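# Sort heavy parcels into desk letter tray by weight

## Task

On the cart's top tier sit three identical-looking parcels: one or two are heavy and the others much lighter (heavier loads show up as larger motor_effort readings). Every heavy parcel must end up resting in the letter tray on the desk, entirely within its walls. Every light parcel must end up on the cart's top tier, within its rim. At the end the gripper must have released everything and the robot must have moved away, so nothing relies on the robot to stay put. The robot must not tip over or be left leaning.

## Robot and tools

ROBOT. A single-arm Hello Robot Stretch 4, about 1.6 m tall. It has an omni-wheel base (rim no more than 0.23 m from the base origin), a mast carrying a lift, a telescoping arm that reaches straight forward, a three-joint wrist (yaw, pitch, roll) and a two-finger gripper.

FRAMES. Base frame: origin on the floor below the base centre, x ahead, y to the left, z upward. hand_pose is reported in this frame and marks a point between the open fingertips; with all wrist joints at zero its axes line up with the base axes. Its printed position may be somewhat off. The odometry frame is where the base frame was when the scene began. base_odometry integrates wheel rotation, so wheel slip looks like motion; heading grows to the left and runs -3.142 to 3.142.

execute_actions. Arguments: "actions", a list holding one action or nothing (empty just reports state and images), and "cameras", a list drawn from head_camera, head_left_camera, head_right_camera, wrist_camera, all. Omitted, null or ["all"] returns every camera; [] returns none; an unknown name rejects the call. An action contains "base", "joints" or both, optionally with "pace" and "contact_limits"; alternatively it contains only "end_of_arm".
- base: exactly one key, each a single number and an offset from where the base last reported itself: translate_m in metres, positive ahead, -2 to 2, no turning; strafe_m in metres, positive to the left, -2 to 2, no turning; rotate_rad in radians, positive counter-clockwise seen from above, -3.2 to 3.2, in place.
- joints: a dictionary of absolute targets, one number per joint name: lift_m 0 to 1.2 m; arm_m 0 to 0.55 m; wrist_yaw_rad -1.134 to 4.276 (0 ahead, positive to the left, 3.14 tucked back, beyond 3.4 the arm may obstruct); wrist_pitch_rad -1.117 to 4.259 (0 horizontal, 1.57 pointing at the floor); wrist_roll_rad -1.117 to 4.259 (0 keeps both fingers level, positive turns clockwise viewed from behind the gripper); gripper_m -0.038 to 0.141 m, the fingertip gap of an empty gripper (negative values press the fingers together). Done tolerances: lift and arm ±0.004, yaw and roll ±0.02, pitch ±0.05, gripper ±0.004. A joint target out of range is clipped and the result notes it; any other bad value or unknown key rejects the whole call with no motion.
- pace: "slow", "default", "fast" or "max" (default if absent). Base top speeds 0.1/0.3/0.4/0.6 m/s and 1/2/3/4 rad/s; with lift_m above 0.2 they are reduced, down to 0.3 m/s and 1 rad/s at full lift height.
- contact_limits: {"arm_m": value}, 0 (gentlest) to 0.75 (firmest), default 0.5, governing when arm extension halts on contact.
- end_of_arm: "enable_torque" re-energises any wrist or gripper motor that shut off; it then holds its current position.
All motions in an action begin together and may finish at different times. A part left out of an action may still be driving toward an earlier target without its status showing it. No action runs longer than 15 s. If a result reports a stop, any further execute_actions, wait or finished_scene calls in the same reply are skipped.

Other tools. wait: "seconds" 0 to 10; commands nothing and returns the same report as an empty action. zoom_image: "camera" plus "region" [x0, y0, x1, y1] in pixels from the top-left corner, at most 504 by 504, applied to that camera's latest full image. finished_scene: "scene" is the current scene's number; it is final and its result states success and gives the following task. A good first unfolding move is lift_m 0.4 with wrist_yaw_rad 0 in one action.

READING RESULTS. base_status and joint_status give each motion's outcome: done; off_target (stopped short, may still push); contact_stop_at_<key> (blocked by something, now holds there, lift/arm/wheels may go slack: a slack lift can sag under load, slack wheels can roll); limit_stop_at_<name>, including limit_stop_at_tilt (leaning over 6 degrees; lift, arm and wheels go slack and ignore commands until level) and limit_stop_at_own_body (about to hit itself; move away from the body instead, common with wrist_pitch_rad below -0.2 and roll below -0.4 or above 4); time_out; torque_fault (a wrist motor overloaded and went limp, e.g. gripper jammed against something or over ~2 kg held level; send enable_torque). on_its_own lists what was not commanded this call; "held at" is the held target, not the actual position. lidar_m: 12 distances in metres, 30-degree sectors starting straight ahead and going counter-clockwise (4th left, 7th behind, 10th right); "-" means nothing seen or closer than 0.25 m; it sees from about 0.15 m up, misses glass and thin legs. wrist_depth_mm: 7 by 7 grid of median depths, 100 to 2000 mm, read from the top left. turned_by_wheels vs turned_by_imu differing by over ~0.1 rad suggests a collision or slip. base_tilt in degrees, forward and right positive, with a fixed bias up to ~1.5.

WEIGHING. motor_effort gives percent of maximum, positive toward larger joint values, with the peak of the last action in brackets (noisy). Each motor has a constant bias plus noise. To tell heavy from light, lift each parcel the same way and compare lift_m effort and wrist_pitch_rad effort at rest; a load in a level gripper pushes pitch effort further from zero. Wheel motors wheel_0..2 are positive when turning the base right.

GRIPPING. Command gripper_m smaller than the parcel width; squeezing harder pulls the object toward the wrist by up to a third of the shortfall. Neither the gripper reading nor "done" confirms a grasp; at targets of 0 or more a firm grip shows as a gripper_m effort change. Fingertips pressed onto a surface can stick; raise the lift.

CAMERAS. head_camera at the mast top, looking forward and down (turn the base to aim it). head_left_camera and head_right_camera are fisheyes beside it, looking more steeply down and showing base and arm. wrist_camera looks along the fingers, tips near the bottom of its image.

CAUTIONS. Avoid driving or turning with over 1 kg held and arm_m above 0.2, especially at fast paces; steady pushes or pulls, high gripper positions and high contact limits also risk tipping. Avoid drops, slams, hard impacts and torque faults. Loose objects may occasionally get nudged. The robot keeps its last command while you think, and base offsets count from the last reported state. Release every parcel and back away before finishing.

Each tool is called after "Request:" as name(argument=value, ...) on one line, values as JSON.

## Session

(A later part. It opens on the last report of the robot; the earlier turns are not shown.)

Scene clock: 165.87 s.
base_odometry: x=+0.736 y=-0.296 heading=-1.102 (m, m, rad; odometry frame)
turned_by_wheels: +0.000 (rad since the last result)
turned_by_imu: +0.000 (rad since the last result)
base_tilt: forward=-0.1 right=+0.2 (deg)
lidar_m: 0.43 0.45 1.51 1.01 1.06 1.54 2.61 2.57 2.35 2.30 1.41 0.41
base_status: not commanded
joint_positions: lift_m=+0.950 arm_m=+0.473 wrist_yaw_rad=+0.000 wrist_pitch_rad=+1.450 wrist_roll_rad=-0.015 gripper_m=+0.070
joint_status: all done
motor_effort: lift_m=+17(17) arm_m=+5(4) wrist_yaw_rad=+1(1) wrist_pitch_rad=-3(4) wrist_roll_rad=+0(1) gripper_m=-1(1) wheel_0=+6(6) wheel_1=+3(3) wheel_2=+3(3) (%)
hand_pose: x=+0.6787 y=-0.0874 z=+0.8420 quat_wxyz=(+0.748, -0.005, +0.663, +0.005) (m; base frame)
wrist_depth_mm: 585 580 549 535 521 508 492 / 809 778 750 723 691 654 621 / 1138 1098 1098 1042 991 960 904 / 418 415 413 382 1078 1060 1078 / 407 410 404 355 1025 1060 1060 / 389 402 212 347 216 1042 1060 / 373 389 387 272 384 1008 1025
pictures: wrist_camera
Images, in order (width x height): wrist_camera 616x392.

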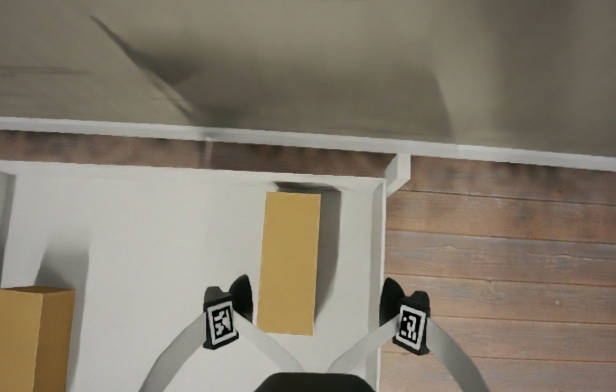

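Request:
execute_actions(actions=[{"base":{"strafe_m":0.025}}], cameras=[])

Request:
execute_actions(actions=[{"joints":{"lift_m":0.797}}], cameras=["wrist_camera"])

Request:
execute_actions(actions=[{"joints":{"gripper_m":0.0}}], cameras=[])

Request:
execute_actions(actions=[{"joints":{"lift_m":0.9}}], cameras=[])

Request:
execute_actions(actions=[{"joints":{"wrist_pitch_rad":0.0,"arm_m":0.3}}], cameras=["wrist_camera"])

Scene clock: 170.53 s.
base_odometry: x=+0.758 y=-0.284 heading=-1.102 (m, m, rad; odometry frame)
turned_by_wheels: +0.000 (rad since the last result)
turned_by_imu: +0.001 (rad since the last result)
base_tilt: forward=-0.1 right=+0.3 (deg)
lidar_m: 0.42 0.45 1.50 0.99 1.05 1.51 2.52 2.60 2.38 2.30 1.40 0.45
base_status: done
joint_positions: lift_m=+0.950 arm_m=+0.473 wrist_yaw_rad=+0.000 wrist_pitch_rad=+1.450 wrist_roll_rad=-0.015 gripper_m=+0.070
joint_status: not commanded
motor_effort: lift_m=+17(17) arm_m=+5(5) wrist_yaw_rad=-1(1) wrist_pitch_rad=-3(3) wrist_roll_rad=+0(0) gripper_m=+1(2) wheel_0=-1(12) wheel_1=+2(10) wheel_2=+0(3) (%)
hand_pose: x=+0.6787 y=-0.0874 z=+0.8420 quat_wxyz=(+0.748, -0.005, +0.663, +0.005) (m; base frame)
wrist_depth_mm: 591 574 559 535 525 508 492 / 788 759 768 723 683 661 627 / 1160 1098 1098 1025 1008 960 917 / 418 418 415 359 407 1078 1060 / 407 407 410 357 402 1060 1025 / 353 394 213 347 216 1025 1025 / 343 394 387 271 336 1025 991
pictures: none
No camera images: the call's "cameras" was empty. Leave "cameras" out to get every camera's image.

Scene clock: 172.23 s.
base_odometry: x=+0.758 y=-0.284 heading=-1.102 (m, m, rad; odometry frame)
turned_by_wheels: +0.000 (rad since the last result)
turned_by_imu: +0.000 (rad since the last result)
base_tilt: forward=-0.1 right=+0.5 (deg)
lidar_m: 0.42 0.47 1.49 0.97 1.05 1.48 2.51 2.58 2.36 2.32 1.40 0.43
base_status: not commanded
joint_positions: lift_m=+0.797 arm_m=+0.473 wrist_yaw_rad=+0.000 wrist_pitch_rad=+1.450 wrist_roll_rad=-0.015 gripper_m=+0.070
joint_status: all done
motor_effort: lift_m=+17(16) arm_m=+5(5) wrist_yaw_rad=+0(1) wrist_pitch_rad=-3(3) wrist_roll_rad=+0(1) gripper_m=-3(1) wheel_0=-1(0) wheel_1=+2(2) wheel_2=+0(0) (%)
hand_pose: x=+0.6787 y=-0.0874 z=+0.6890 quat_wxyz=(+0.748, -0.005, +0.663, +0.005) (m; base frame)
wrist_depth_mm: 580 580 559 535 525 508 492 / 732 788 741 732 691 621 559 / 264 254 244 208 226 206 866 / 262 260 258 204 254 244 917 / 255 255 252 199 249 238 891 / 249 247 213 195 208 233 891 / 243 242 241 173 238 198 866
pictures: wrist_camera
Images, in order (width x height): wrist_camera 616x392.

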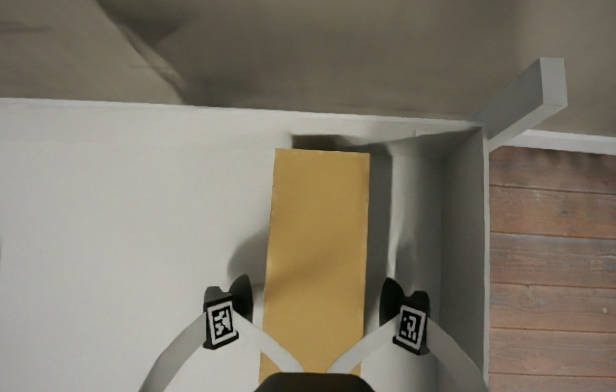

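Scene clock: 173.73 s.
base_odometry: x=+0.758 y=-0.284 heading=-1.102 (m, m, rad; odometry frame)
turned_by_wheels: +0.000 (rad since the last result)
turned_by_imu: +0.000 (rad since the last result)
base_tilt: forward=-0.1 right=+0.3 (deg)
lidar_m: 0.43 0.45 1.49 0.96 1.04 1.50 2.56 2.59 2.36 2.33 1.40 0.47
base_status: not commanded
joint_positions: lift_m=+0.797 arm_m=+0.473 wrist_yaw_rad=+0.000 wrist_pitch_rad=+1.450 wrist_roll_rad=-0.015 gripper_m=+0.000
joint_status: all done
motor_effort: lift_m=+17(17) arm_m=+5(5) wrist_yaw_rad=+1(1) wrist_pitch_rad=-2(4) wrist_roll_rad=+0(0) gripper_m=-21(18) wheel_0=+0(1) wheel_1=+2(2) wheel_2=+0(0) (%)
hand_pose: x=+0.6787 y=-0.0874 z=+0.6890 quat_wxyz=(+0.748, -0.005, +0.663, +0.005) (m; base frame)
wrist_depth_mm: 585 580 554 544 521 512 492 / 741 723 750 723 683 609 148 / 263 254 244 198 222 206 854 / 263 259 258 189 254 244 917 / 255 253 251 185 248 238 917 / 249 247 203 181 185 232 866 / 244 200 238 177 179 164 854
pictures: none
No camera images: the call's "cameras" was empty. Leave "cameras" out to get every camera's image.

Scene clock: 175.20 s.
base_odometry: x=+0.758 y=-0.284 heading=-1.102 (m, m, rad; odometry frame)
turned_by_wheels: +0.000 (rad since the last result)
turned_by_imu: +0.000 (rad since the last result)
base_tilt: forward=+0.0 right=+0.2 (deg)
lidar_m: 0.43 0.46 1.49 0.98 1.03 1.50 2.51 2.56 2.37 2.33 1.42 0.45
base_status: not commanded
joint_positions: lift_m=+0.900 arm_m=+0.473 wrist_yaw_rad=+0.000 wrist_pitch_rad=+1.451 wrist_roll_rad=-0.015 gripper_m=+0.001
joint_status: all done
motor_effort: lift_m=+22(21) arm_m=+5(5) wrist_yaw_rad=+1(0) wrist_pitch_rad=-3(3) wrist_roll_rad=+0(1) gripper_m=-20(20) wheel_0=-1(0) wheel_1=+2(2) wheel_2=+0(0) (%)
hand_pose: x=+0.6786 y=-0.0874 z=+0.7916 quat_wxyz=(+0.748, -0.005, +0.663, +0.005) (m; base frame)
wrist_depth_mm: 585 585 554 535 521 512 496 / 798 778 741 732 691 654 640 / 1025 1042 991 931 931 891 904 / 368 364 359 189 317 1042 1025 / 357 357 353 184 338 1025 1025 / 345 351 203 180 185 1008 976 / 334 248 338 177 178 164 946
pictures: none
No camera images: the call's "cameras" was empty. Leave "cameras" out to get every camera's image.

Scene clock: 176.80 s.
base_odometry: x=+0.758 y=-0.284 heading=-1.102 (m, m, rad; odometry frame)
turned_by_wheels: +0.000 (rad since the last result)
turned_by_imu: +0.000 (rad since the last result)
base_tilt: forward=-0.1 right=+0.2 (deg)
lidar_m: 0.42 0.43 1.51 0.98 1.05 1.49 2.54 2.54 2.35 2.34 1.40 0.47
base_status: not commanded
joint_positions: lift_m=+0.900 arm_m=+0.301 wrist_yaw_rad=+0.000 wrist_pitch_rad=+0.004 wrist_roll_rad=-0.015 gripper_m=+0.000
joint_status: all done
motor_effort: lift_m=+22(22) arm_m=-6(7) wrist_yaw_rad=-1(1) wrist_pitch_rad=-12(20) wrist_roll_rad=+0(0) gripper_m=-24(19) wheel_0=-1(0) wheel_1=+2(2) wheel_2=+0(0) (%)
hand_pose: x=+0.7603 y=-0.0874 z=+1.0768 quat_wxyz=(+1.000, -0.007, +0.002, +0.000) (m; base frame)
wrist_depth_mm: 535 517 512 504 492 484 480 / 535 517 512 500 492 480 473 / 525 517 504 496 488 477 477 / 521 512 500 189 480 477 469 / 521 512 496 185 484 473 466 / 521 517 204 180 184 469 469 / 521 330 500 176 179 164 462
pictures: wrist_camera
Images, in order (width x height): wrist_camera 616x392.

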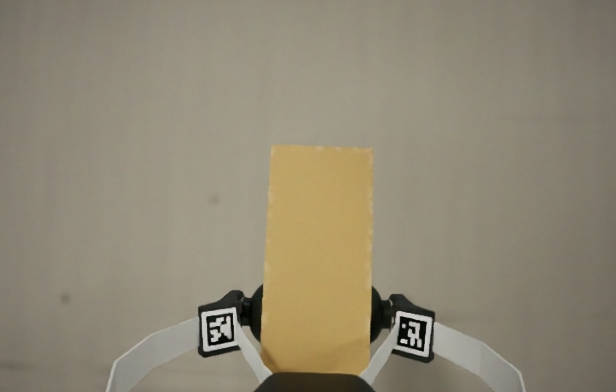

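Light. Put back.

Request:
execute_actions(actions=[{"joints":{"wrist_pitch_rad":1.45,"arm_m":0.465}}], cameras=[])

Request:
execute_actions(actions=[{"joints":{"lift_m":0.8}}], cameras=[])

Request:
execute_actions(actions=[{"joints":{"gripper_m":0.07}}], cameras=[])

Request:
execute_actions(actions=[{"joints":{"lift_m":1.0}}], cameras=["wrist_camera"])

Scene clock: 180.40 s.
base_odometry: x=+0.758 y=-0.284 heading=-1.102 (m, m, rad; odometry frame)
turned_by_wheels: +0.000 (rad since the last result)
turned_by_imu: +0.001 (rad since the last result)
base_tilt: forward=-0.2 right=+0.2 (deg)
lidar_m: 0.43 0.46 1.51 0.99 1.03 1.48 2.51 2.57 2.37 2.31 1.39 0.44
base_status: not commanded
joint_positions: lift_m=+0.900 arm_m=+0.464 wrist_yaw_rad=+0.000 wrist_pitch_rad=+1.450 wrist_roll_rad=-0.015 gripper_m=+0.001
joint_status: all done
motor_effort: lift_m=+22(22) arm_m=+5(7) wrist_yaw_rad=+1(1) wrist_pitch_rad=-3(6) wrist_roll_rad=+0(0) gripper_m=-23(21) wheel_0=+0(0) wheel_1=+2(2) wheel_2=+0(0) (%)
hand_pose: x=+0.6696 y=-0.0874 z=+0.7916 quat_wxyz=(+0.748, -0.005, +0.663, +0.005) (m; base frame)
wrist_depth_mm: 609 597 569 549 535 525 504 / 820 809 768 732 707 676 647 / 373 1008 991 946 917 904 946 / 366 364 362 189 347 1025 1025 / 359 357 355 185 336 1025 991 / 336 347 203 180 185 991 976 / 336 249 336 177 178 164 976
pictures: none
No camera images: the call's "cameras" was empty. Leave "cameras" out to get every camera's image.

Scene clock: 181.83 s.
base_odometry: x=+0.758 y=-0.284 heading=-1.102 (m, m, rad; odometry frame)
turned_by_wheels: +0.000 (rad since the last result)
turned_by_imu: +0.000 (rad since the last result)
base_tilt: forward=-0.1 right=+0.1 (deg)
lidar_m: 0.42 0.45 1.51 0.99 1.05 1.53 2.49 2.55 2.40 2.33 1.39 0.46
base_status: not commanded
joint_positions: lift_m=+0.800 arm_m=+0.464 wrist_yaw_rad=+0.000 wrist_pitch_rad=+1.451 wrist_roll_rad=-0.015 gripper_m=+0.001
joint_status: all done
motor_effort: lift_m=+18(19) arm_m=+5(5) wrist_yaw_rad=+0(0) wrist_pitch_rad=-4(1) wrist_roll_rad=+0(0) gripper_m=-20(22) wheel_0=+0(0) wheel_1=+2(2) wheel_2=+0(0) (%)
hand_pose: x=+0.6696 y=-0.0874 z=+0.6919 quat_wxyz=(+0.748, -0.005, +0.663, +0.005) (m; base frame)
wrist_depth_mm: 603 597 569 554 539 525 496 / 699 683 683 707 676 585 603 / 267 266 264 222 237 225 904 / 265 263 259 190 255 244 917 / 257 255 255 185 252 238 891 / 250 251 204 181 185 232 854 / 246 200 241 177 179 163 854
pictures: none
No camera images: the call's "cameras" was empty. Leave "cameras" out to get every camera's image.

Scene clock: 183.33 s.
base_odometry: x=+0.758 y=-0.284 heading=-1.102 (m, m, rad; odometry frame)
turned_by_wheels: +0.000 (rad since the last result)
turned_by_imu: +0.000 (rad since the last result)
base_tilt: forward=-0.1 right=+0.3 (deg)
lidar_m: 0.43 0.46 1.53 0.98 1.06 1.49 2.53 2.59 2.37 2.33 1.44 0.47
base_status: not commanded
joint_positions: lift_m=+0.800 arm_m=+0.464 wrist_yaw_rad=+0.000 wrist_pitch_rad=+1.451 wrist_roll_rad=-0.015 gripper_m=+0.070
joint_status: all done
motor_effort: lift_m=+18(18) arm_m=+6(5) wrist_yaw_rad=+0(1) wrist_pitch_rad=-6(4) wrist_roll_rad=+0(0) gripper_m=+0(20) wheel_0=-1(0) wheel_1=+2(2) wheel_2=+0(0) (%)
hand_pose: x=+0.6696 y=-0.0874 z=+0.6919 quat_wxyz=(+0.748, -0.005, +0.663, +0.005) (m; base frame)
wrist_depth_mm: 609 597 574 554 539 521 488 / 699 699 683 699 683 591 591 / 267 266 265 243 252 225 878 / 265 264 262 207 259 244 917 / 257 257 256 203 252 237 904 / 252 250 212 198 208 229 891 / 247 245 244 175 240 198 866
pictures: none
No camera images: the call's "cameras" was empty. Leave "cameras" out to get every camera's image.

Scene clock: 185.23 s.
base_odometry: x=+0.758 y=-0.284 heading=-1.102 (m, m, rad; odometry frame)
turned_by_wheels: +0.000 (rad since the last result)
turned_by_imu: +0.000 (rad since the last result)
base_tilt: forward=-0.1 right=+0.2 (deg)
lidar_m: 0.42 0.46 1.49 0.99 1.04 1.51 2.51 2.58 2.38 2.30 1.38 0.46
base_status: not commanded
joint_positions: lift_m=+1.000 arm_m=+0.464 wrist_yaw_rad=+0.000 wrist_pitch_rad=+1.451 wrist_roll_rad=-0.015 gripper_m=+0.070
joint_status: all done
motor_effort: lift_m=+21(21) arm_m=+5(5) wrist_yaw_rad=+0(1) wrist_pitch_rad=-4(4) wrist_roll_rad=+0(0) gripper_m=-1(2) wheel_0=-1(0) wheel_1=+2(2) wheel_2=+0(0) (%)
hand_pose: x=+0.6696 y=-0.0874 z=+0.8916 quat_wxyz=(+0.748, -0.005, +0.663, +0.005) (m; base frame)
wrist_depth_mm: 597 603 580 549 539 525 504 / 831 788 788 741 715 683 647 / 1160 1160 1160 1060 1060 991 931 / 455 466 466 459 459 1182 1118 / 455 459 455 407 452 1078 1118 / 399 442 213 442 217 1078 1078 / 392 442 439 294 410 1060 1060
pictures: wrist_camera
Images, in order (width x height): wrist_camera 616x392.

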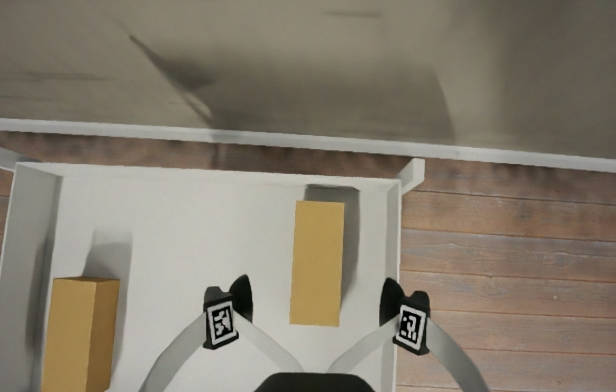

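Request:
finished_scene(scene=1)

The scene is finished: the task was done.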